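# Level the wobbly stand holding a network switch using wedges

## Task

Get the wobbly stand resting firmly and level on the table with the network switch still sitting on it, using the wedges if helpful. Then release everything and move the grippers away. It only counts if the stand stays steady and level without the robot holding it.

## Robot and tools

Robot: two arms, left_arm and right_arm, each ending in a parallel two-finger gripper with a wrist camera. The fingers point along the gripper's +z axis and close along its y axis. end_effector_position is the point between the finger pads, just under 1 cm behind the tips. The arm bases are fixed: left_arm near (0.030, 0.300, 0.181) and right_arm near (0.002, -0.236, 0.181), both tilted. Mounting plates and a metal frame behind the arms are fixed obstacles.

Scene frame: origin on the table top midway between the arms, +x out over the table, +z up, left_arm on the +y side. The names left and right do not match image sides. Every position is in metres and every orientation is a quaternion written w first (qw, qx, qy, qz). Reported hand positions can be a little off, more so at long reach.

The row format used by both motion tools: 16 numbers, left_arm first then right_arm, each as x, y, z, qw, qx, qy, qz, opening. x, y, z and the quaternion are an absolute target pose for that gripper in the scene frame, not an offset. Opening runs from -1 (closed) to +1 (fully open, 0.087 m). Both arms must always be filled in, even if one is idle; to keep an arm still, repeat the exact pose and quaternion from the last result before it stopped, plus its wanted opening. To hold a gripper's orientation, resend the same quaternion each time rather than copying the drifting reported one.

execute_actions(actions): a list of up to 15 actions; each action is a list of up to 15 rows, each row lasting one 1/30 s step. A short action repeats its final row until 15 steps pass. Each step the controller clips the commanded pose to within 70 mm and 16 degrees of the measured one, so distant targets need several actions. A target more than 0.6 m from the gripper's current spot along any gripper axis makes that action fail for both arms; if the first action is malformed or fails this check, nothing in the call runs. An empty list just reports state and images.

move(target, speed, blocking): target is one 16-number row as above, an absolute pose per arm. The grippers travel straight lines that finish together, lasting 0.5 to 10 s (cut off at 10 s). speed is the path's top speed in m/s, 0.002 to 0.5, default 0.25; turning is capped at twice that in rad/s. The opening is applied at the start. Paths ignore obstacles and the other arm, and the real hand can lag, stray, or overshoot the speed. Faster contact and targets set deeper past contact push harder. With blocking=false you get a result after 0.5 s while motion continues; you must call wait or stop before sending further moves or actions.

wait(seconds): 0 to 10; lets time pass with arms holding their last command, ending early if a running move finishes. stop(): brakes a running move; fingers keep moving. zoom_image(camera, region): camera is cam_high, cam_low, cam_left_wrist or cam_right_wrist; region is [x0, y0, x1, y1] in image pixels, origin top-left, at most 504 by 504. read_manual(section): only licence texts. finished_scene(scene): pass the current scene's number to end it; irreversible, and the goal must already hold steadily.

Results: each gives a state line per arm (gripper position and quaternion), joint positions (the last one is the finger opening in metres), joint torques (noisy, offset, nonzero even unloaded), grip_measured (opening on the command scale, possibly about 1 mm off), Hand target lines (the pose each controller is currently driving toward), and images from the four cameras (504x504 each) with any calibration changes. execute_actions results also list positions at some steps, with HELD marking steps where an arm's command was held back. A move adds a line saying how it ended: done, off_target, moving, held or fault, plus limits such as paced (the pose was clipped) or held (a check blocked steps, after which the arm may jump faster). It also gives each gripper's distance from its target. 'pose unreachable' means the clearance check altered or blocked a command to the named arm. FAULT lines mean an arm stopped.

Practical points: friction can leave the hand up to about 31 mm short, and tiny commands may not move it. To grip, command an opening roughly 0.02 below grip_measured; less than that holds more gently. Pads manage about 20 N each; closing fast squeezes harder. Holding loads heats motors (MOTOR HOT warning at 75 °C, forced stops at 90 °C and 100 °C, the latter dropping the arm), and the arms keep holding while you compose replies. Occasional outside tugs may disturb held or loose items.

Avoid: knocking the stand, switch or wedges off the table; letting the switch fall; arms colliding or pressing each other; slamming, dropping or shoving hard. Finish with both grippers open and withdrawn so the stand stays level by itself.

Each tool is called after "Call:" as a command line: name --argument value for each argument, lists and objects as JSON in quotes; but a table of rows of numbers goes row by row, as --pt "numbers of a row", without its own name.

## Session

Call:
execute_actions --actions '[]'

Scene clock: 0.00 s.
left_arm: end_effector_position=(+0.1265, +0.0851, +0.3378) grip_measured=+1.000 end_effector_quat_wxyz=(+0.540, +0.196, +0.794, -0.201) | right_arm: end_effector_position=(+0.2942, -0.5944, +0.2407) grip_measured=+1.000 end_effector_quat_wxyz=(+0.145, -0.254, +0.954, -0.063)
Joint positions: left_arm=[-1.716  1.485  0.684 -0.529 -1.211 -0.923  0.087] | right_arm=[-0.894  1.471  1.557 -0.956 -0.028 -1.324  0.087]
Joint velocities: left_arm=[-0.012 -0.002  0.017 -0.066  0.081 -0.022  0.   ] | right_arm=[-0.002  0.022 -0.002  0.007 -0.051 -0.051  0.   ]
Joint torques (N m, as the arm reports them, + toward a larger angle): no reading
Motor temperatures (°C, as the motors report them): left_arm=[21 22 20 24 24 22] | right_arm=[24 24 22 21 23 23]
Hand target (left_arm): +0.126, +0.085, +0.338; +0.540, +0.196, +0.794, -0.201
Hand target (right_arm): +0.294, -0.594, +0.241; +0.145, -0.254, +0.954, -0.063

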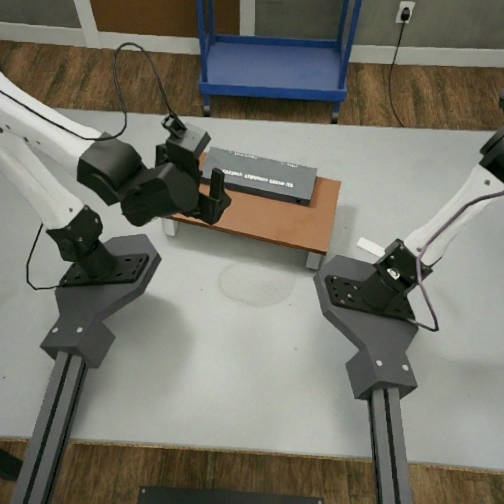

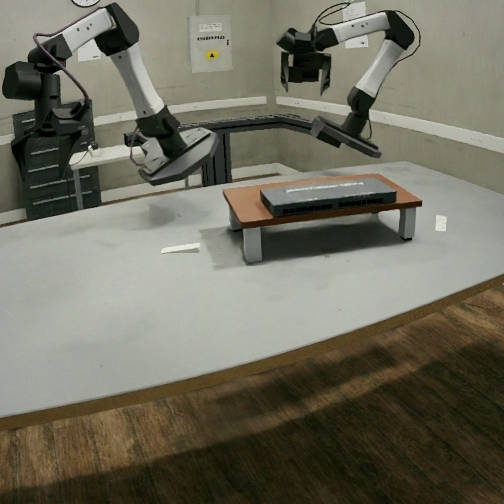

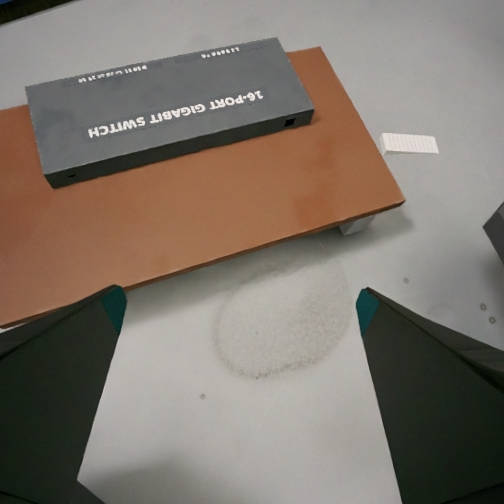

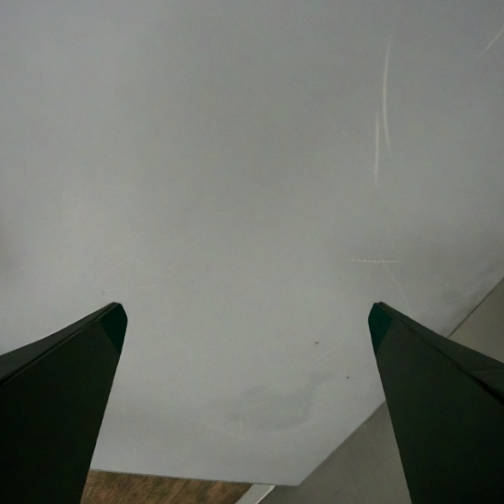

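Call:
zoom_image --camera "cam_low" --region '[140, 160, 480, 290]'

Call:
zoom_image --camera "cam_high" --region '[130, 130, 430, 300]'

Region (140, 160, 480, 290) of cam_low's 504x504 image, scaled by 1.482, with more detail than that image has; it fills the top 193 rows of this view, and the rest is white.

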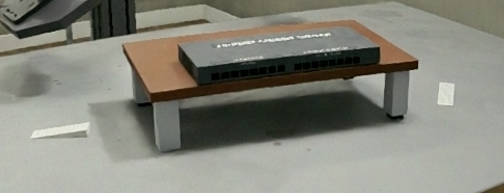

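Region (130, 130, 430, 300) of cam_high's 504x504 image, scaled by 1.680, with more detail than that image has; it fills the top 286 rows of this view, and the rest is white.

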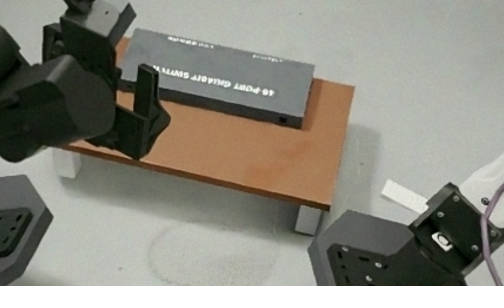

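Call:
zoom_image --camera "cam_low" --region '[215, 200, 285, 270]'

Call:
zoom_image --camera "cam_low" --region '[360, 180, 460, 250]'

Call:
zoom_image --camera "cam_low" --region '[150, 230, 210, 270]'

Region (215, 200, 285, 270) of cam_low's 504x504 image, scaled by 7.200, with more detail than that image has.

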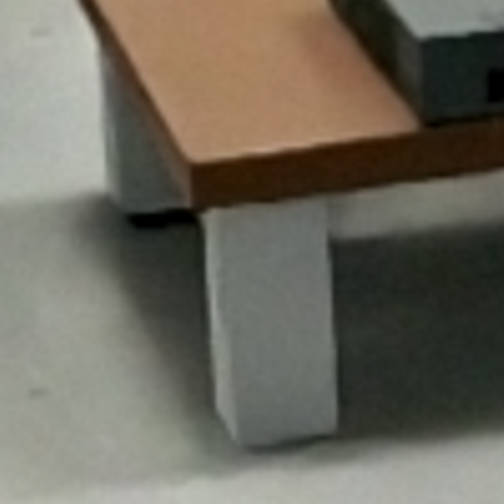

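Region (360, 180, 460, 250) of cam_low's 504x504 image, scaled by 5.040, with more detail than that image has; it fills the top 353 rows of this view, and the rest is white.

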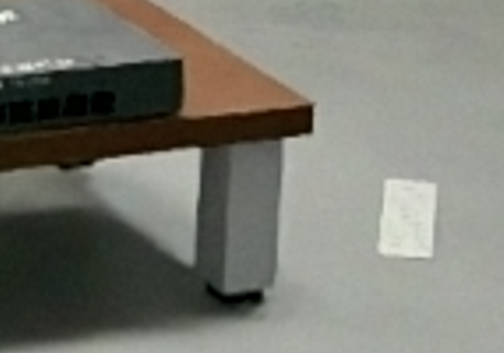

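Region (150, 230, 210, 270) of cam_low's 504x504 image, scaled by 8.400, with more detail than that image has.

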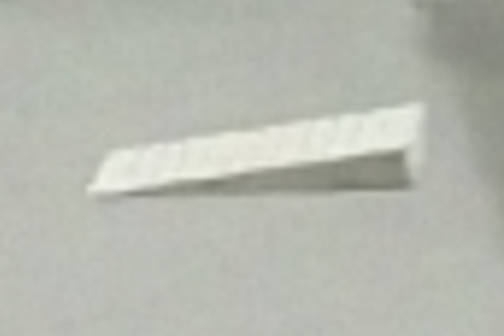

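Call:
move --target '[0.265,0.19,0.22,0,-0.5,0.866,0,-1, 0.25,-0.31,0.22,0,-0.5,0.866,0,1]'

Scene clock: 42.47 s.
left_arm: end_effector_position=(+0.2657, +0.1913, +0.2164) grip_measured=-0.989 end_effector_quat_wxyz=(+0.014, -0.494, +0.869, +0.002) | right_arm: end_effector_position=(+0.2573, -0.3109, +0.2265) grip_measured=+1.000 end_effector_quat_wxyz=(+0.021, -0.492, +0.871, -0.003)
Joint positions: left_arm=[-0.495  1.624  1.02  -1.054 -0.494 -1.737  0.   ] | right_arm=[ 0.145  1.368  1.011 -1.081  0.463 -0.781  0.087]
Joint velocities: left_arm=[ 0.007 -0.012  0.017 -0.037  0.051 -0.007 -0.   ] | right_arm=[-0.012  0.002 -0.017 -0.022 -0.051  0.037  0.   ]
Joint torques (N m, as the arm reports them, + toward a larger angle): left_arm=[-2.16 -2.9   6.76  0.09 -0.08  0.08] | right_arm=[ 2.84 -3.21  3.04  0.35  0.13  0.07]
Motor temperatures (°C, as the motors report them): left_arm=[21 22 25 26 24 22] | right_arm=[24 32 25 22 23 23]
Hand target (left_arm): +0.270, +0.189, +0.217; +0.007, -0.499, +0.866, +0.003
Hand target (right_arm): +0.248, -0.310, +0.221; +0.002, -0.500, +0.866, -0.002
Off the commanded pose (left_arm): 0.004 m, 2 deg.
Off the commanded pose (right_arm): 0.010 m, 3 deg.
move: off_target (right_arm)
camera_calibration (this result's frames):
cam_left_wrist: T_world_to_cam=[[0.873096, -0.487535, 0.00365549, -0.145999], [-0.317942, -0.563667, 0.76236, 0.0450719], [-0.369616, -0.666776, -0.647143, 0.506361], [0, 0, 0, 1]] pos_world=[0.328961, 0.291855, 0.293861]
cam_right_wrist: T_world_to_cam=[[0.851344, -0.524564, 0.00678663, -0.381556], [-0.354263, -0.565316, 0.744926, -0.230191], [-0.386925, -0.636593, -0.667112, 0.192808], [0, 0, 0, 1]] pos_world=[0.317889, -0.207541, 0.302689]

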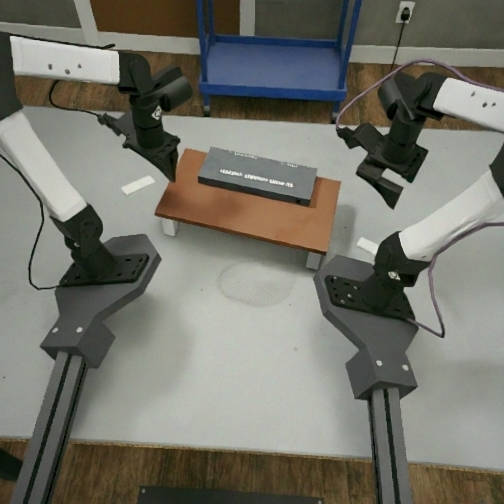

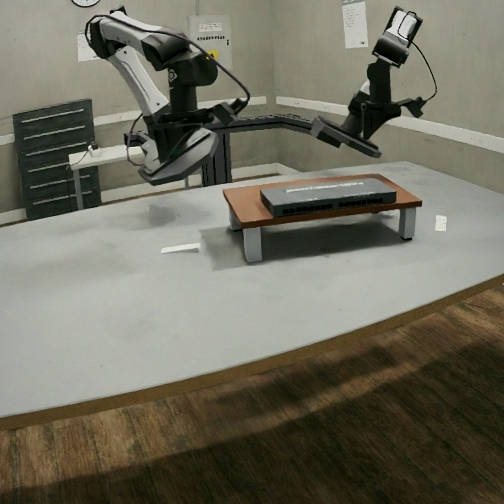

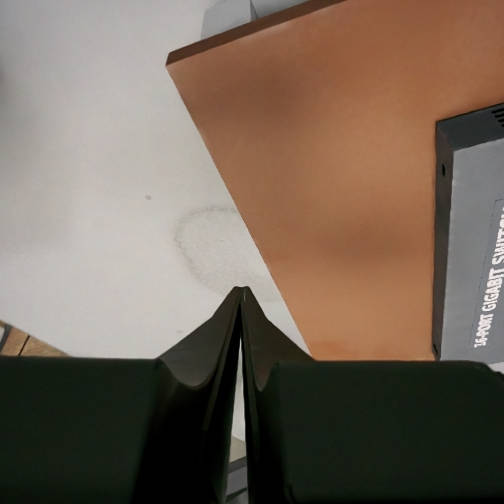

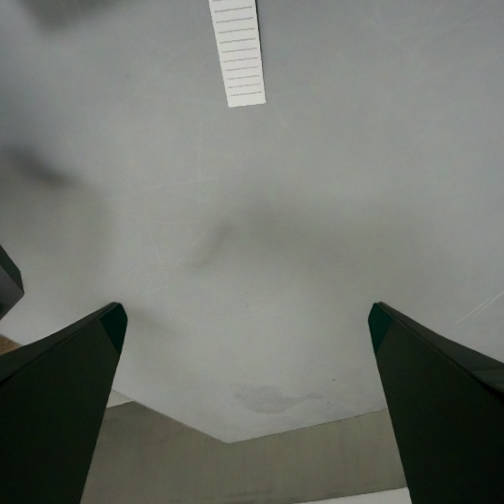

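Call:
move --target '[0.279,0.21,0.16,0,-0.5,0.866,0,-1, 0.25,-0.315,0.10,0,-0.537,0.843,0,1]'

Scene clock: 52.23 s.
left_arm: end_effector_position=(+0.2881, +0.2101, +0.1694) grip_measured=-0.989 end_effector_quat_wxyz=(+0.012, -0.505, +0.863, -0.009) | right_arm: end_effector_position=(+0.2602, -0.3170, +0.1066) grip_measured=+1.000 end_effector_quat_wxyz=(+0.007, -0.533, +0.846, -0.008)
Joint positions: left_arm=[-0.31   1.647  0.92  -0.812 -0.485 -1.543  0.   ] | right_arm=[-0.084  1.575  0.732 -0.509  0.442 -1.117  0.087]
Joint velocities: left_arm=[-0.007  0.002 -0.012  0.022  0.007 -0.037  0.   ] | right_arm=[ 0.002 -0.022 -0.017 -0.007 -0.007  0.007  0.   ]
Joint torques (N m, as the arm reports them, + toward a larger angle): left_arm=[-2.19 -3.68  2.7   0.3  -0.03  0.21] | right_arm=[ 1.83 -4.46  1.64  0.48 -0.03 -0.04]
Motor temperatures (°C, as the motors report them): left_arm=[21 23 25 26 24 22] | right_arm=[24 31 24 22 23 23]
Hand target (left_arm): +0.279, +0.211, +0.160; +0.000, -0.500, +0.866, +0.001
Hand target (right_arm): +0.251, -0.315, +0.100; -0.001, -0.537, +0.843, +0.000
Off the commanded pose (left_arm): 0.013 m, 2 deg.
Off the commanded pose (right_arm): 0.012 m, 1 deg.
move: off_target (left_arm, right_arm)
camera_calibration (this result's frames):
cam_left_wrist: T_world_to_cam=[[0.88485, -0.465383, 0.0214075, -0.167261], [-0.310265, -0.554394, 0.772258, 0.0928116], [-0.347528, -0.689975, -0.634948, 0.493245], [0, 0, 0, 1]] pos_world=[0.348214, 0.313941, 0.245091]
cam_right_wrist: T_world_to_cam=[[0.897666, -0.440664, 0.00320073, -0.371481], [-0.286135, -0.577323, 0.764738, -0.166913], [-0.335145, -0.687396, -0.644333, 0.0780686], [0, 0, 0, 1]] pos_world=[0.31187, -0.206397, 0.179136]

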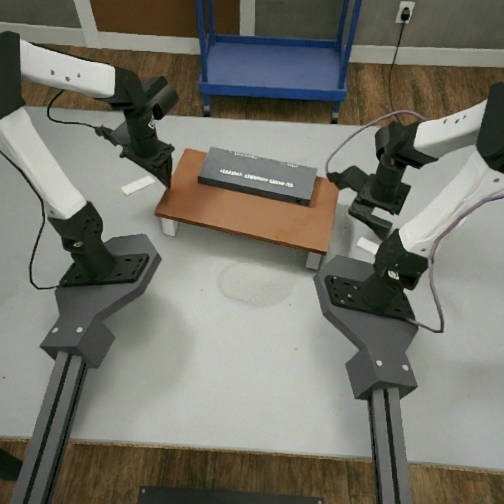

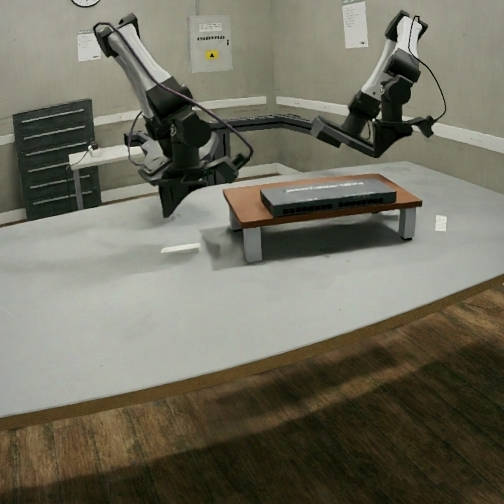

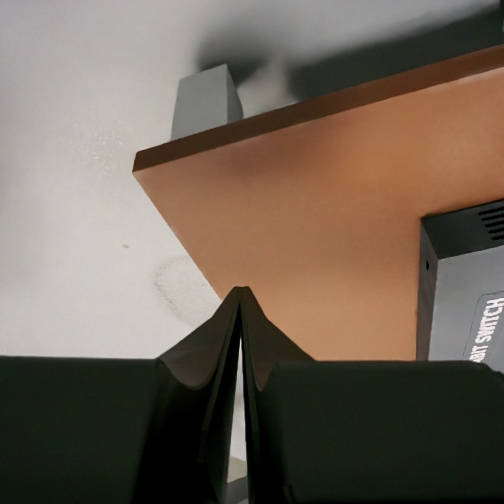

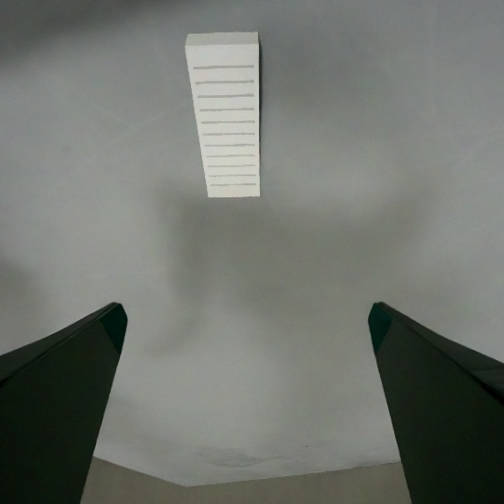

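Call:
move --target '[0.262,0.205,0.125,0,-0.5,0.866,0,-1, 0.255,-0.292,0.06,0.1825,-0.5246,0.8234,0.1163,0.4]' --speed 0.15

Scene clock: 67.67 s.
left_arm: end_effector_position=(+0.2723, +0.2038, +0.1344) grip_measured=-0.989 end_effector_quat_wxyz=(+0.012, -0.505, +0.863, -0.011) | right_arm: end_effector_position=(+0.2642, -0.2966, +0.0648) grip_measured=+0.400 end_effector_quat_wxyz=(+0.185, -0.523, +0.825, +0.109)
Joint positions: left_arm=[-0.292  1.688  0.791 -0.628 -0.483 -1.519  0.   ] | right_arm=[-0.356  1.541  0.571 -0.207 -0.056 -1.414  0.061]
Joint velocities: left_arm=[-0.017 -0.012 -0.007  0.007 -0.051 -0.007 -0.   ] | right_arm=[ 0.002 -0.022 -0.017 -0.022  0.037  0.007 -0.   ]
Joint torques (N m, as the arm reports them, + toward a larger angle): left_arm=[-2.01 -3.5   2.24  0.36 -0.03  0.14] | right_arm=[ 1.28 -4.58  1.06  0.69 -0.3  -0.02]
Motor temperatures (°C, as the motors report them): left_arm=[22 23 24 26 24 22] | right_arm=[24 30 24 22 23 23]
Hand target (left_arm): +0.262, +0.206, +0.125; -0.000, -0.500, +0.866, +0.000
Hand target (right_arm): +0.255, -0.293, +0.060; +0.181, -0.524, +0.824, +0.118
Off the commanded pose (left_arm): 0.014 m, 2 deg.
Off the commanded pose (right_arm): 0.011 m, 1 deg.
move: off_target (left_arm, right_arm)
camera_calibration (this result's frames):
cam_left_wrist: T_world_to_cam=[[0.884275, -0.466285, 0.0252192, -0.155629], [-0.313069, -0.551911, 0.772905, 0.111593], [-0.346475, -0.691356, -0.63402, 0.46108], [0, 0, 0, 1]] pos_world=[0.332308, 0.307793, 0.210008]
cam_right_wrist: T_world_to_cam=[[0.902965, -0.429659, -0.0069353, -0.363379], [-0.385579, -0.817241, 0.428305, -0.145079], [-0.189693, -0.384071, -0.903607, 0.134785], [0, 0, 0, 1]] pos_world=[0.297747, -0.222927, 0.181411]

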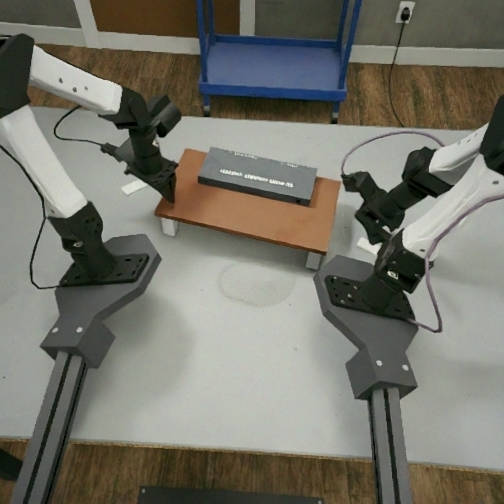

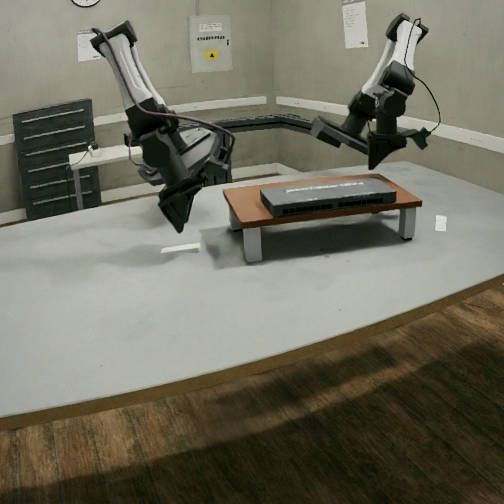

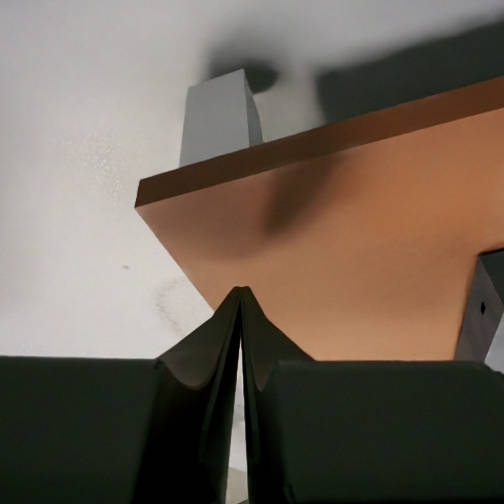

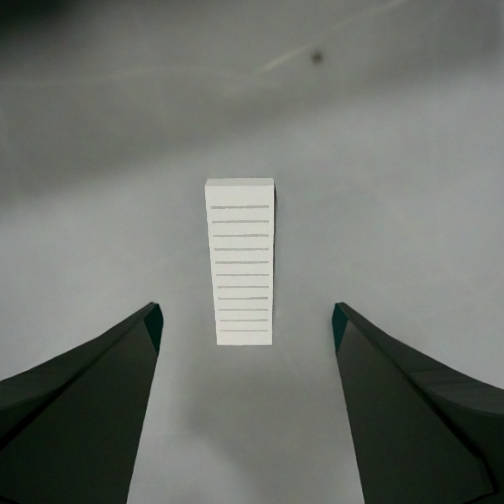

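Call:
move --target '[0.262,0.205,0.125,0,-0.5,0.866,0,-1, 0.255,-0.283,0.008,0.1825,-0.5246,0.8234,0.1163,0.4]' --speed 0.06

Scene clock: 73.20 s.
left_arm: end_effector_position=(+0.2725, +0.2038, +0.1344) grip_measured=-0.989 end_effector_quat_wxyz=(+0.013, -0.504, +0.863, -0.011) | right_arm: end_effector_position=(+0.2596, -0.2852, +0.0112) grip_measured=+0.400 end_effector_quat_wxyz=(+0.178, -0.524, +0.825, +0.116)
Joint positions: left_arm=[-0.292  1.688  0.791 -0.627 -0.483 -1.519  0.   ] | right_arm=[-0.398  1.797  0.551  0.047 -0.071 -1.451  0.061]
Joint velocities: left_arm=[-0.002  0.022 -0.007 -0.081  0.007 -0.11  -0.   ] | right_arm=[-0.002 -0.012 -0.007 -0.007 -0.022  0.022 -0.   ]
Joint torques (N m, as the arm reports them, + toward a larger angle): left_arm=[-2.06 -3.43  2.31  0.39 -0.03  0.16] | right_arm=[ 1.66 -4.93  0.05  0.84 -0.37 -0.09]
Motor temperatures (°C, as the motors report them): left_arm=[22 23 24 25 24 22] | right_arm=[24 30 24 22 23 23]
Hand target (left_arm): +0.262, +0.205, +0.125; -0.000, -0.500, +0.866, +0.000
Hand target (right_arm): +0.255, -0.283, +0.008; +0.182, -0.525, +0.823, +0.117
Off the commanded pose (left_arm): 0.014 m, 2 deg.
Off the commanded pose (right_arm): 0.006 m, 1 deg.
move: off_target (left_arm)
camera_calibration (this result's frames):
cam_left_wrist: T_world_to_cam=[[0.884245, -0.466306, 0.025894, -0.155881], [-0.313555, -0.551669, 0.772881, 0.111682], [-0.346114, -0.691535, -0.634023, 0.461021], [0, 0, 0, 1]] pos_world=[0.332421, 0.307736, 0.210017]
cam_right_wrist: T_world_to_cam=[[0.904926, -0.424815, -0.0253226, -0.353683], [-0.373478, -0.82128, 0.431292, -0.11894], [-0.204016, -0.38083, -0.901857, 0.0945018], [0, 0, 0, 1]] pos_world=[0.294916, -0.211944, 0.127569]

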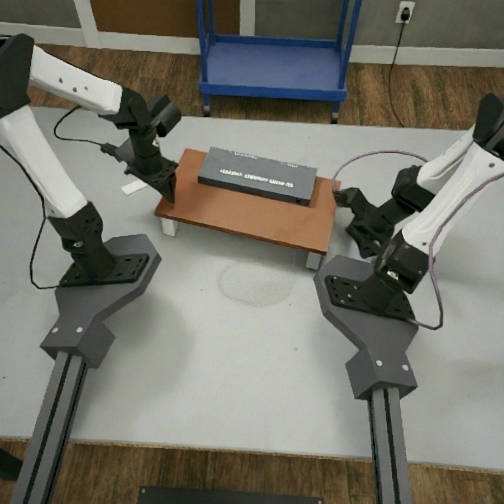

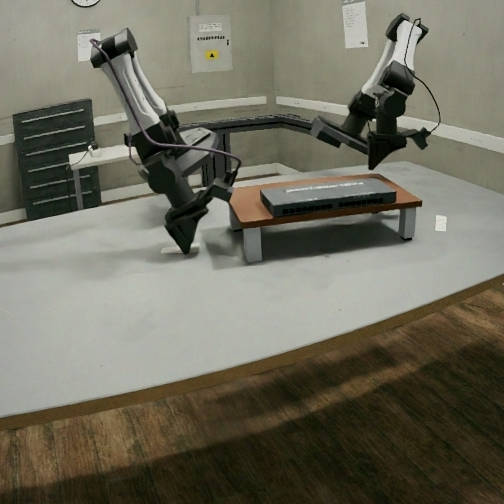

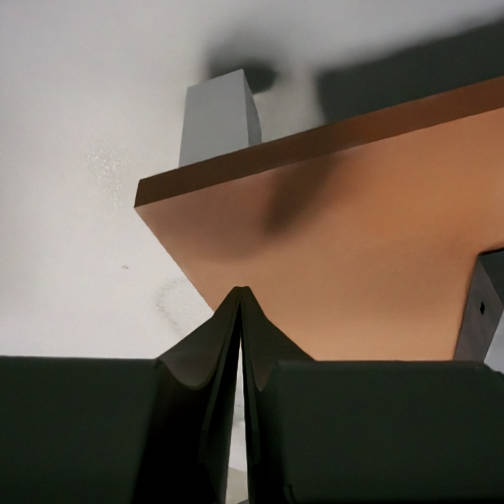

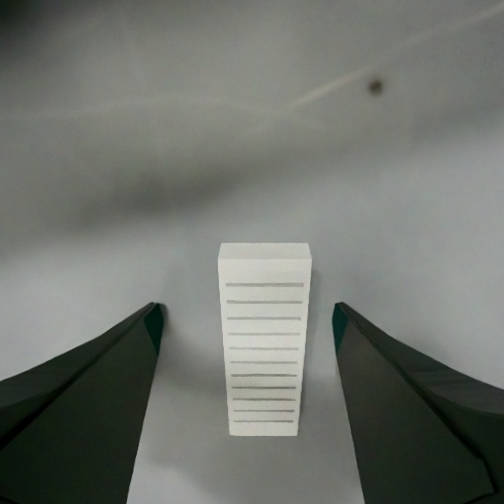

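Call:
move --target '[0.262,0.205,0.125,0,-0.5,0.866,0,-1, 0.258,-0.285,0.0,0.1825,-0.5246,0.8234,0.1163,0.0]' --speed 0.03

Call:
move --target '[0.262,0.205,0.125,0,-0.5,0.866,0,-1, 0.258,-0.285,0.0,0.1825,-0.5246,0.8234,0.1163,-0.45]' --speed 0.03

Scene clock: 76.73 s.
left_arm: end_effector_position=(+0.2725, +0.2038, +0.1344) grip_measured=-0.989 end_effector_quat_wxyz=(+0.013, -0.504, +0.863, -0.011) | right_arm: end_effector_position=(+0.2613, -0.2859, +0.0102) grip_measured=+0.000 end_effector_quat_wxyz=(+0.184, -0.524, +0.824, +0.115)
Joint positions: left_arm=[-0.292  1.688  0.791 -0.627 -0.483 -1.519  0.   ] | right_arm=[-0.406  1.801  0.551  0.058 -0.082 -1.461  0.044]
Joint velocities: left_arm=[-0.007 -0.002  0.007 -0.037  0.007 -0.081  0.001] | right_arm=[-0.002  0.002  0.002  0.007  0.007  0.007 -0.   ]
Joint torques (N m, as the arm reports them, + toward a larger angle): left_arm=[-2.06 -3.42  2.29  0.39 -0.03  0.16] | right_arm=[ 1.01 -2.52  0.98  0.93 -0.31 -0.16]
Motor temperatures (°C, as the motors report them): left_arm=[22 23 24 25 24 22] | right_arm=[24 30 23 22 23 23]
Hand target (left_arm): +0.262, +0.205, +0.125; -0.000, -0.500, +0.866, +0.000
Hand target (right_arm): +0.258, -0.285, +0.001; +0.182, -0.525, +0.823, +0.117
Off the commanded pose (left_arm): 0.014 m, 2 deg.
Off the commanded pose (right_arm): 0.011 m, 0 deg.
move: off_target (left_arm, right_arm)
camera_calibration (this result's frames):
cam_left_wrist: T_world_to_cam=[[0.884245, -0.466306, 0.025894, -0.155881], [-0.313555, -0.551669, 0.772881, 0.111682], [-0.346114, -0.691535, -0.634023, 0.461021], [0, 0, 0, 1]] pos_world=[0.332421, 0.307736, 0.210017]
cam_right_wrist: T_world_to_cam=[[0.905147, -0.424708, -0.0182366, -0.355584], [-0.377798, -0.823356, 0.423503, -0.117842], [-0.19488, -0.376442, -0.905711, 0.0926226], [0, 0, 0, 1]] pos_world=[0.295385, -0.213178, 0.127311]

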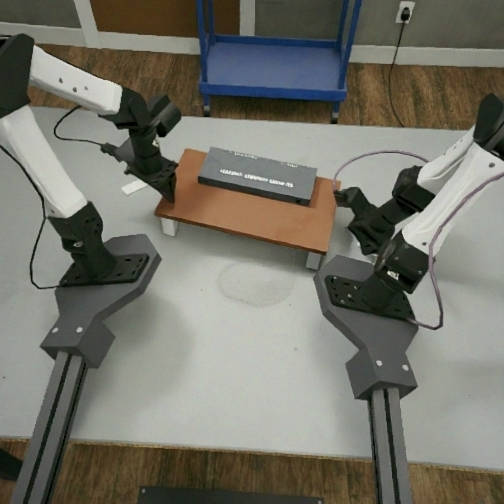

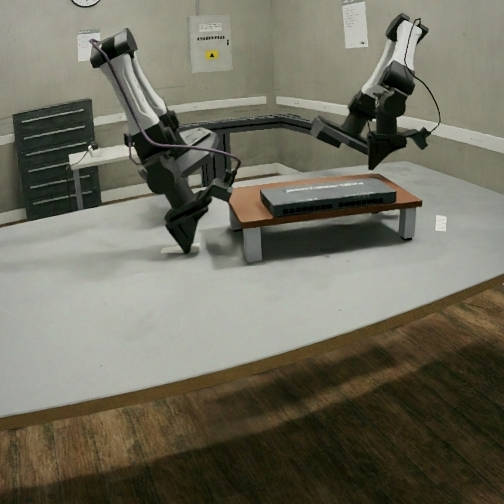

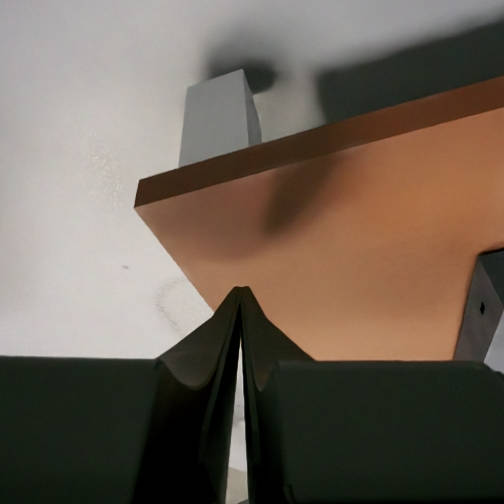

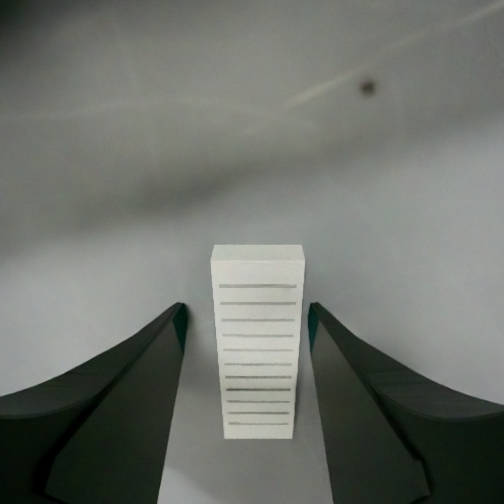

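Scene clock: 77.57 s.
left_arm: end_effector_position=(+0.2726, +0.2037, +0.1344) grip_measured=-0.989 end_effector_quat_wxyz=(+0.013, -0.505, +0.863, -0.012) | right_arm: end_effector_position=(+0.2630, -0.2862, +0.0105) grip_measured=-0.352 end_effector_quat_wxyz=(+0.187, -0.524, +0.823, +0.113)
Joint positions: left_arm=[-0.292  1.688  0.791 -0.627 -0.483 -1.519  0.   ] | right_arm=[-0.406  1.8    0.551  0.063 -0.084 -1.462  0.028]
Joint velocities: left_arm=[-0.007  0.002 -0.017 -0.066 -0.037  0.022  0.001] | right_arm=[ 0.002  0.022  0.007  0.022 -0.066 -0.051 -0.001]
Joint torques (N m, as the arm reports them, + toward a larger angle): left_arm=[-2.07 -3.43  2.3   0.39 -0.04  0.16] | right_arm=[ 0.85 -2.56  0.99  0.87 -0.27 -0.11]
Motor temperatures (°C, as the motors report them): left_arm=[22 23 24 25 24 22] | right_arm=[24 30 23 22 23 23]
Hand target (left_arm): +0.262, +0.205, +0.125; +0.000, -0.500, +0.866, -0.000
Hand target (right_arm): +0.257, -0.285, +0.001; +0.182, -0.525, +0.823, +0.117
Off the commanded pose (left_arm): 0.014 m, 2 deg.
Off the commanded pose (right_arm): 0.012 m, 1 deg.
move: off_target (left_arm, right_arm)
camera_calibration (this result's frames):
cam_left_wrist: T_world_to_cam=[[0.884318, -0.466147, 0.0262332, -0.156073], [-0.313692, -0.551603, 0.772873, 0.111708], [-0.345802, -0.691694, -0.634019, 0.46097], [0, 0, 0, 1]] pos_world=[0.332465, 0.307716, 0.210022]
cam_right_wrist: T_world_to_cam=[[0.904782, -0.425709, -0.0118974, -0.357495], [-0.381597, -0.822798, 0.421175, -0.116372], [-0.189087, -0.376531, -0.906901, 0.0915517], [0, 0, 0, 1]] pos_world=[0.296359, -0.213467, 0.127788]

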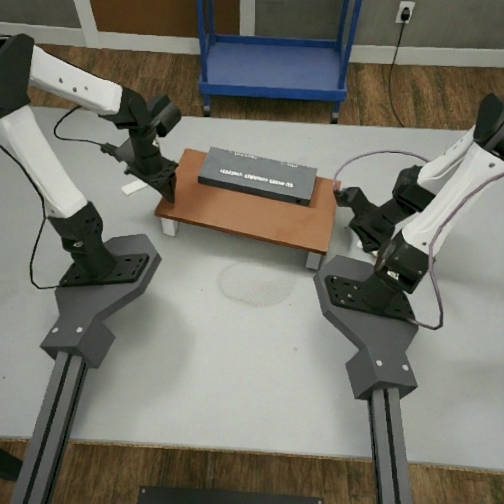

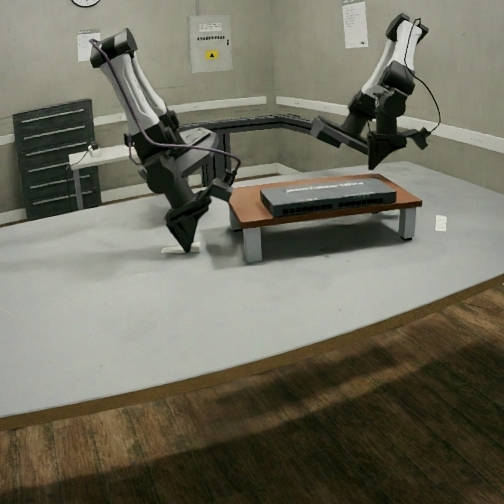

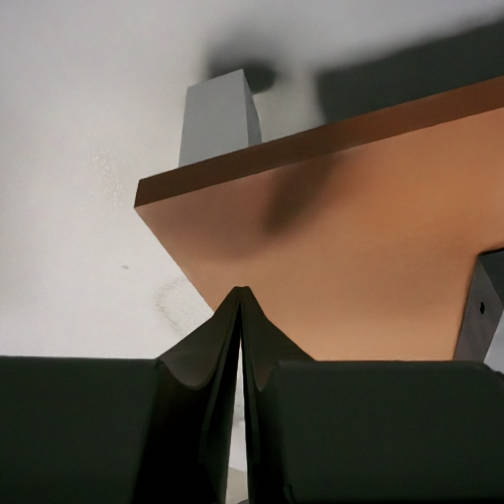

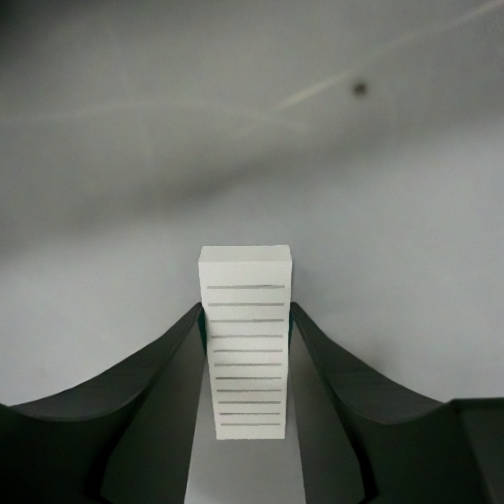

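Call:
move --target '[0.262,0.205,0.125,0,-0.5,0.866,0,-1, 0.265,-0.31,0.06,0.1825,-0.5246,0.8234,0.1163,-0.39]' --speed 0.1

Call:
move --target '[0.262,0.205,0.125,0,-0.5,0.866,0,-1, 0.37,-0.34,0.06,0.1376,0.7533,0.621,-0.167,-0.39]' --speed 0.3

Scene clock: 84.03 s.
left_arm: end_effector_position=(+0.2726, +0.2037, +0.1344) grip_measured=-0.989 end_effector_quat_wxyz=(+0.013, -0.505, +0.863, -0.012) | right_arm: end_effector_position=(+0.2541, -0.3025, +0.0551) grip_measured=-0.352 end_effector_quat_wxyz=(+0.174, -0.527, +0.822, +0.127)
Joint positions: left_arm=[-0.292  1.688  0.791 -0.627 -0.483 -1.519  0.   ] | right_arm=[-0.412  1.574  0.581 -0.231 -0.084 -1.469  0.028]
Joint velocities: left_arm=[ 0.012  0.002  0.007  0.051  0.022  0.081 -0.001] | right_arm=[-0.022 -0.012  0.012 -0.007  0.022 -0.037  0.001]
Joint torques (N m, as the arm reports them, + toward a larger angle): left_arm=[-2.05 -3.44  2.3   0.39 -0.03  0.16] | right_arm=[ 1.33 -6.25  4.22  0.23 -0.28 -0.05]
Motor temperatures (°C, as the motors report them): left_arm=[22 23 23 25 24 22] | right_arm=[24 29 23 22 23 23]
Hand target (left_arm): +0.262, +0.205, +0.125; -0.000, -0.500, +0.866, +0.000
Hand target (right_arm): +0.265, -0.310, +0.060; +0.183, -0.525, +0.823, +0.116
Off the commanded pose (left_arm): 0.014 m, 2 deg.
Off the commanded pose (right_arm): 0.014 m, 2 deg.
move: off_target (left_arm, right_arm)
camera_calibration (this result's frames):
cam_left_wrist: T_world_to_cam=[[0.884318, -0.466147, 0.0262332, -0.156073], [-0.313692, -0.551603, 0.772873, 0.111708], [-0.345802, -0.691694, -0.634019, 0.46097], [0, 0, 0, 1]] pos_world=[0.332465, 0.307716, 0.210022]
cam_right_wrist: T_world_to_cam=[[0.909383, -0.413296, -0.0470057, -0.351425], [-0.355986, -0.831735, 0.426017, -0.161494], [-0.215168, -0.37068, -0.903493, 0.132383], [0, 0, 0, 1]] pos_world=[0.290575, -0.230491, 0.171887]

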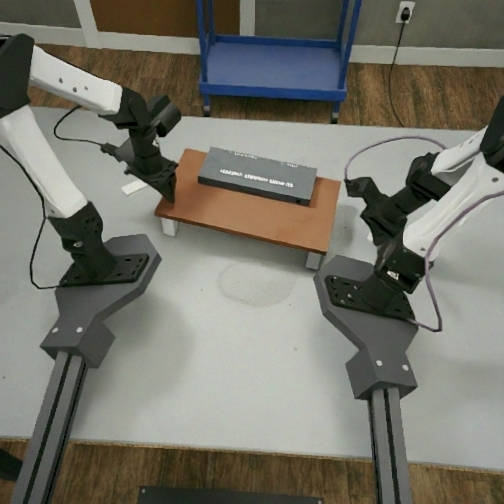

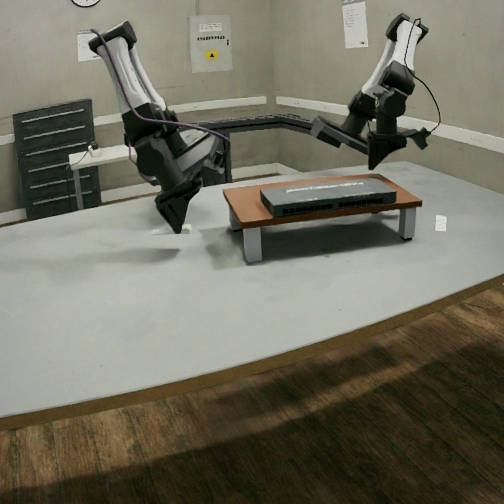

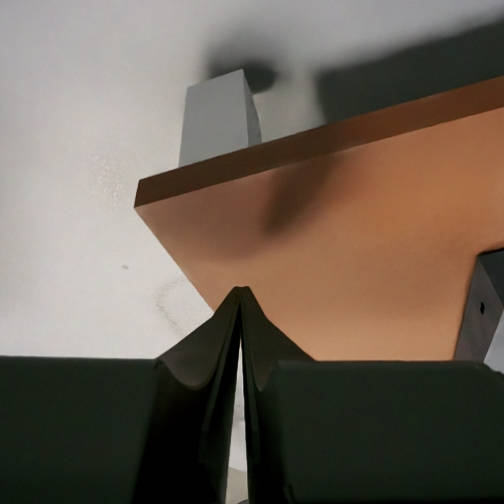

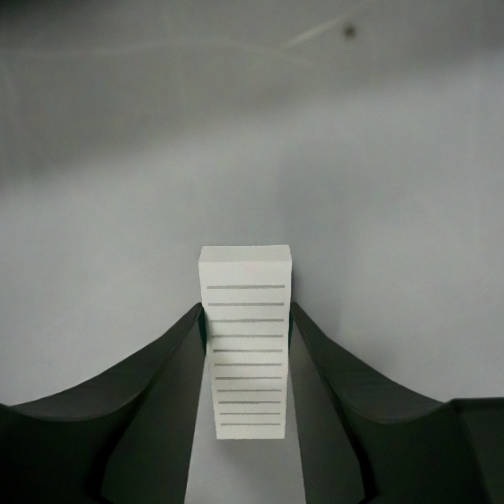

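Scene clock: 89.53 s.
left_arm: end_effector_position=(+0.2725, +0.2037, +0.1345) grip_measured=-0.989 end_effector_quat_wxyz=(+0.013, -0.505, +0.863, -0.012) | right_arm: end_effector_position=(+0.3624, -0.3382, +0.0577) grip_measured=-0.352 end_effector_quat_wxyz=(+0.134, +0.752, +0.623, -0.167)
Joint positions: left_arm=[-0.292  1.688  0.791 -0.627 -0.483 -1.519  0.   ] | right_arm=[-0.212  1.961  1.152 -0.562  0.837  1.669  0.028]
Joint velocities: left_arm=[-0.017  0.012  0.007  0.051 -0.11   0.022  0.001] | right_arm=[-0.012 -0.027  0.002 -0.081 -0.007 -0.051 -0.001]
Joint torques (N m, as the arm reports them, + toward a larger angle): left_arm=[-2.06 -3.43  2.3   0.39 -0.03  0.16] | right_arm=[ 4.07 -7.34  5.41  0.09  0.51  0.13]
Motor temperatures (°C, as the motors report them): left_arm=[22 23 23 25 24 22] | right_arm=[24 30 23 22 23 23]
Hand target (left_arm): +0.262, +0.205, +0.125; -0.000, -0.500, +0.866, -0.000
Hand target (right_arm): +0.371, -0.338, +0.061; +0.140, +0.754, +0.621, -0.165
Off the commanded pose (left_arm): 0.014 m, 2 deg.
Off the commanded pose (right_arm): 0.008 m, 0 deg.
move: off_target (left_arm)
camera_calibration (this result's frames):
cam_left_wrist: T_world_to_cam=[[0.884317, -0.46615, 0.0262423, -0.156075], [-0.313567, -0.551335, 0.773114, 0.111533], [-0.345919, -0.691906, -0.633724, 0.460963], [0, 0, 0, 1]] pos_world=[0.332449, 0.307681, 0.209991]
cam_right_wrist: T_world_to_cam=[[-0.981911, 0.188764, -0.01478, 0.42265], [0.164301, 0.888249, 0.428974, 0.239243], [0.094103, 0.418786, -0.903196, 0.299644], [0, 0, 0, 1]] pos_world=[0.347499, -0.417775, 0.174255]

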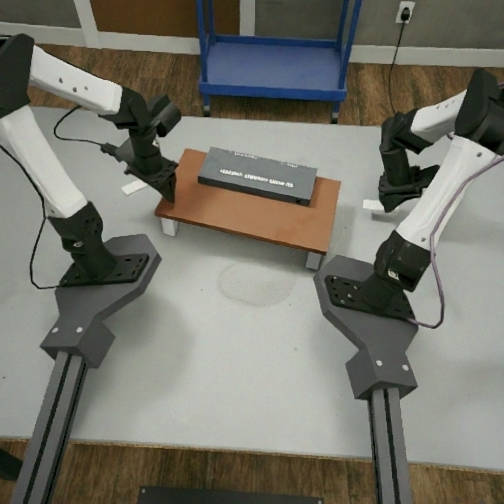

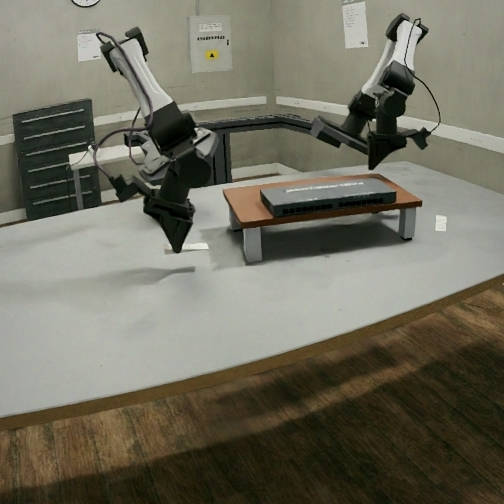

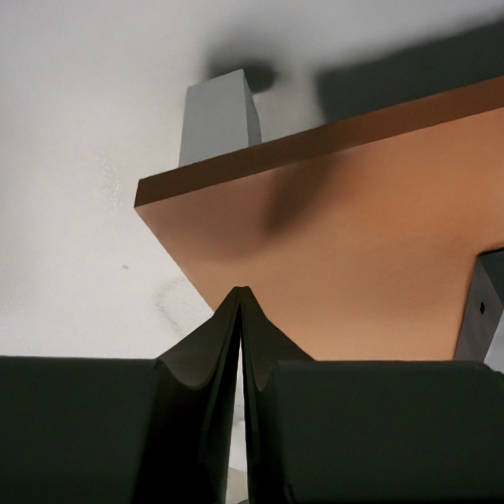

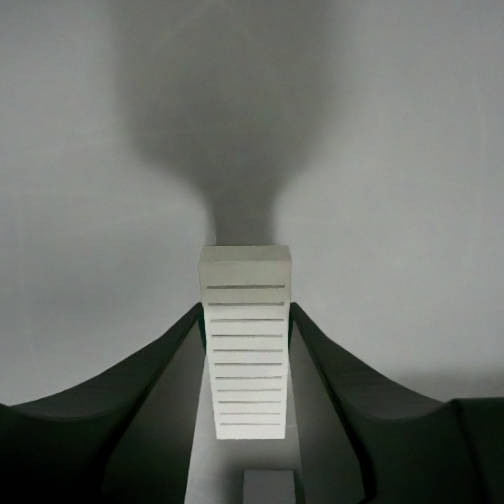

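Call:
move --target '[0.262,0.205,0.11,0,-0.5,0.866,0,-1, 0.362,-0.292,0.02,0.1376,0.7533,0.621,-0.167,-0.39]' --speed 0.08

Call:
move --target '[0.262,0.205,0.11,0,-0.5,0.866,0,-1, 0.358,-0.292,0.003,0.1376,0.7533,0.621,-0.167,-0.39]' --speed 0.03

Scene clock: 99.77 s.
left_arm: end_effector_position=(+0.2725, +0.2037, +0.1189) grip_measured=-0.989 end_effector_quat_wxyz=(+0.012, -0.504, +0.863, -0.010) | right_arm: end_effector_position=(+0.3589, -0.2937, +0.0204) grip_measured=-0.352 end_effector_quat_wxyz=(+0.131, +0.752, +0.623, -0.169)
Joint positions: left_arm=[-0.265  1.727  0.766 -0.552 -0.483 -1.49   0.   ] | right_arm=[-0.14   2.119  1.152 -0.494  0.846  1.781  0.028]
Joint velocities: left_arm=[-0.007 -0.002 -0.022 -0.022 -0.037  0.037 -0.   ] | right_arm=[-0.007  0.002 -0.002 -0.022 -0.022  0.037  0.   ]
Joint torques (N m, as the arm reports them, + toward a larger angle): left_arm=[-2.09 -3.69  2.05  0.37 -0.04  0.19] | right_arm=[ 4.3  -7.7   2.57  0.22  0.5   0.11]
Motor temperatures (°C, as the motors report them): left_arm=[22 24 23 25 24 22] | right_arm=[25 31 24 22 23 23]
Hand target (left_arm): +0.262, +0.205, +0.110; +0.000, -0.500, +0.866, +0.000
Hand target (right_arm): +0.362, -0.292, +0.020; +0.138, +0.753, +0.621, -0.167
Off the commanded pose (left_arm): 0.014 m, 2 deg.
Off the commanded pose (right_arm): 0.004 m, 1 deg.
move: off_target (left_arm)
camera_calibration (this result's frames):
cam_left_wrist: T_world_to_cam=[[0.884189, -0.466558, 0.0230801, -0.155169], [-0.312093, -0.553251, 0.772341, 0.123655], [-0.347573, -0.690099, -0.634789, 0.451351], [0, 0, 0, 1]] pos_world=[0.332668, 0.307493, 0.19459]
cam_right_wrist: T_world_to_cam=[[-0.981828, 0.189656, -0.00663253, 0.410304], [0.168505, 0.887343, 0.429218, 0.214534], [0.0872892, 0.420301, -0.903177, 0.250583], [0, 0, 0, 1]] pos_world=[0.344825, -0.373502, 0.13696]

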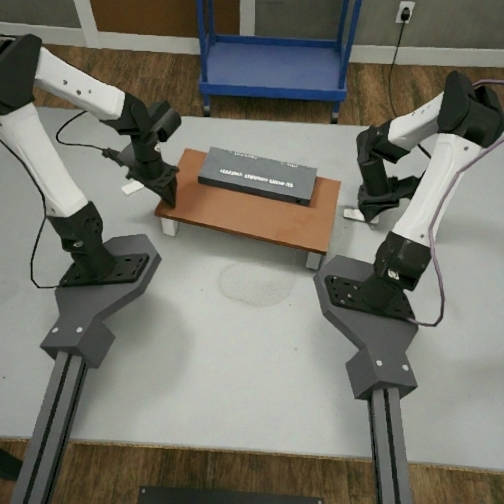

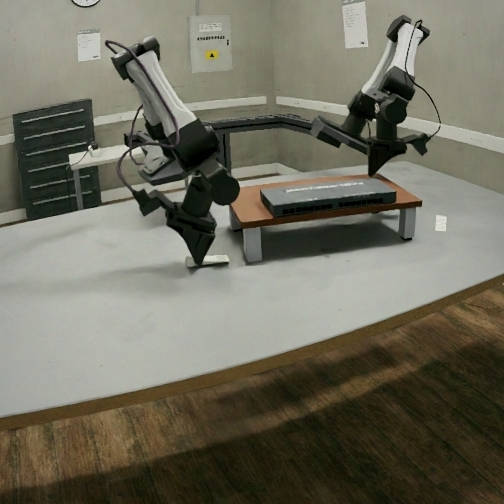

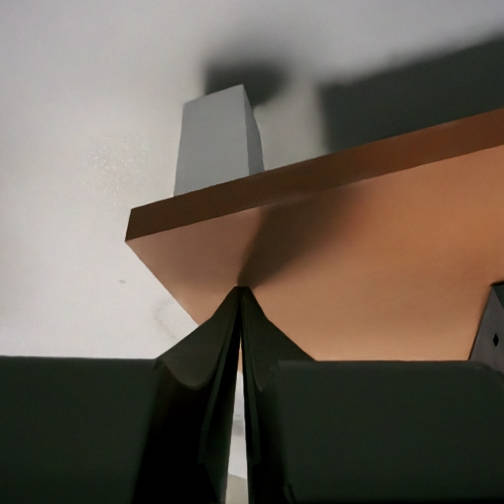

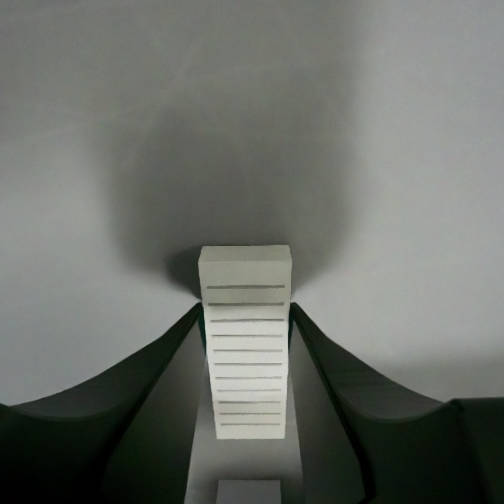

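Scene clock: 100.57 s.
left_arm: end_effector_position=(+0.2728, +0.2035, +0.1189) grip_measured=-0.989 end_effector_quat_wxyz=(+0.012, -0.505, +0.863, -0.011) | right_arm: end_effector_position=(+0.3626, -0.2914, +0.0133) grip_measured=-0.352 end_effector_quat_wxyz=(+0.136, +0.751, +0.625, -0.165)
Joint positions: left_arm=[-0.265  1.727  0.766 -0.551 -0.483 -1.489  0.   ] | right_arm=[-0.142  2.142  1.152 -0.449  0.849  1.762  0.028]
Joint velocities: left_arm=[-0.007 -0.002 -0.027 -0.037  0.022  0.037 -0.001] | right_arm=[ 0.012  0.007  0.007 -0.066 -0.037 -0.037 -0.   ]
Joint torques (N m, as the arm reports them, + toward a larger angle): left_arm=[-2.11 -3.7   2.05  0.37 -0.04  0.17] | right_arm=[ 2.93 -6.88  1.29  0.62  0.46  0.05]
Motor temperatures (°C, as the motors report them): left_arm=[22 24 23 25 24 22] | right_arm=[25 31 24 22 23 23]
Hand target (left_arm): +0.262, +0.205, +0.110; -0.000, -0.500, +0.866, +0.000
Hand target (right_arm): +0.358, -0.292, +0.003; +0.137, +0.753, +0.621, -0.168
Off the commanded pose (left_arm): 0.014 m, 2 deg.
Off the commanded pose (right_arm): 0.011 m, 1 deg.
move: off_target (left_arm, right_arm)
camera_calibration (this result's frames):
cam_left_wrist: T_world_to_cam=[[0.884306, -0.466268, 0.0244528, -0.15579], [-0.312749, -0.552634, 0.772518, 0.123646], [-0.346687, -0.690789, -0.634522, 0.451189], [0, 0, 0, 1]] pos_world=[0.332858, 0.307368, 0.19458]
cam_right_wrist: T_world_to_cam=[[-0.982957, 0.182837, -0.0191321, 0.412119], [0.157048, 0.889261, 0.429593, 0.21961], [0.0955591, 0.419267, -0.90282, 0.239528], [0, 0, 0, 1]] pos_world=[0.347717, -0.371068, 0.129792]

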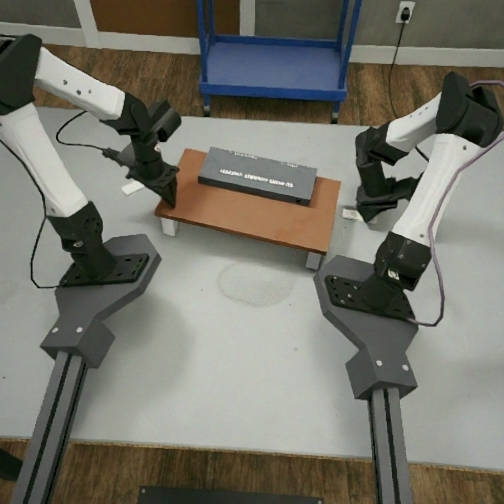

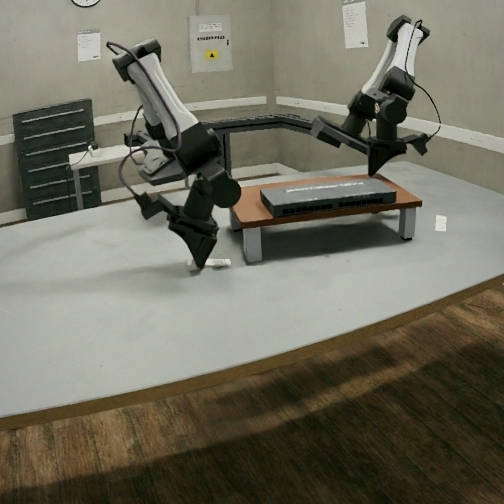

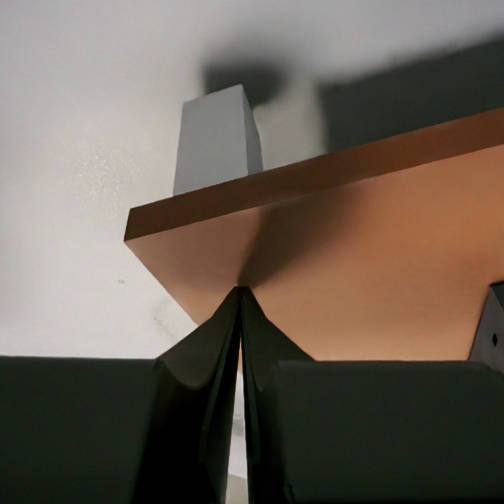

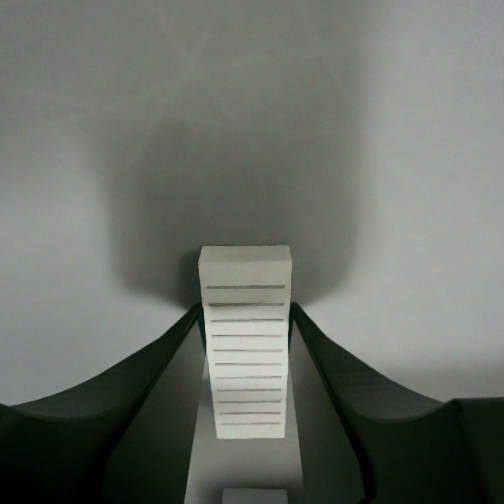

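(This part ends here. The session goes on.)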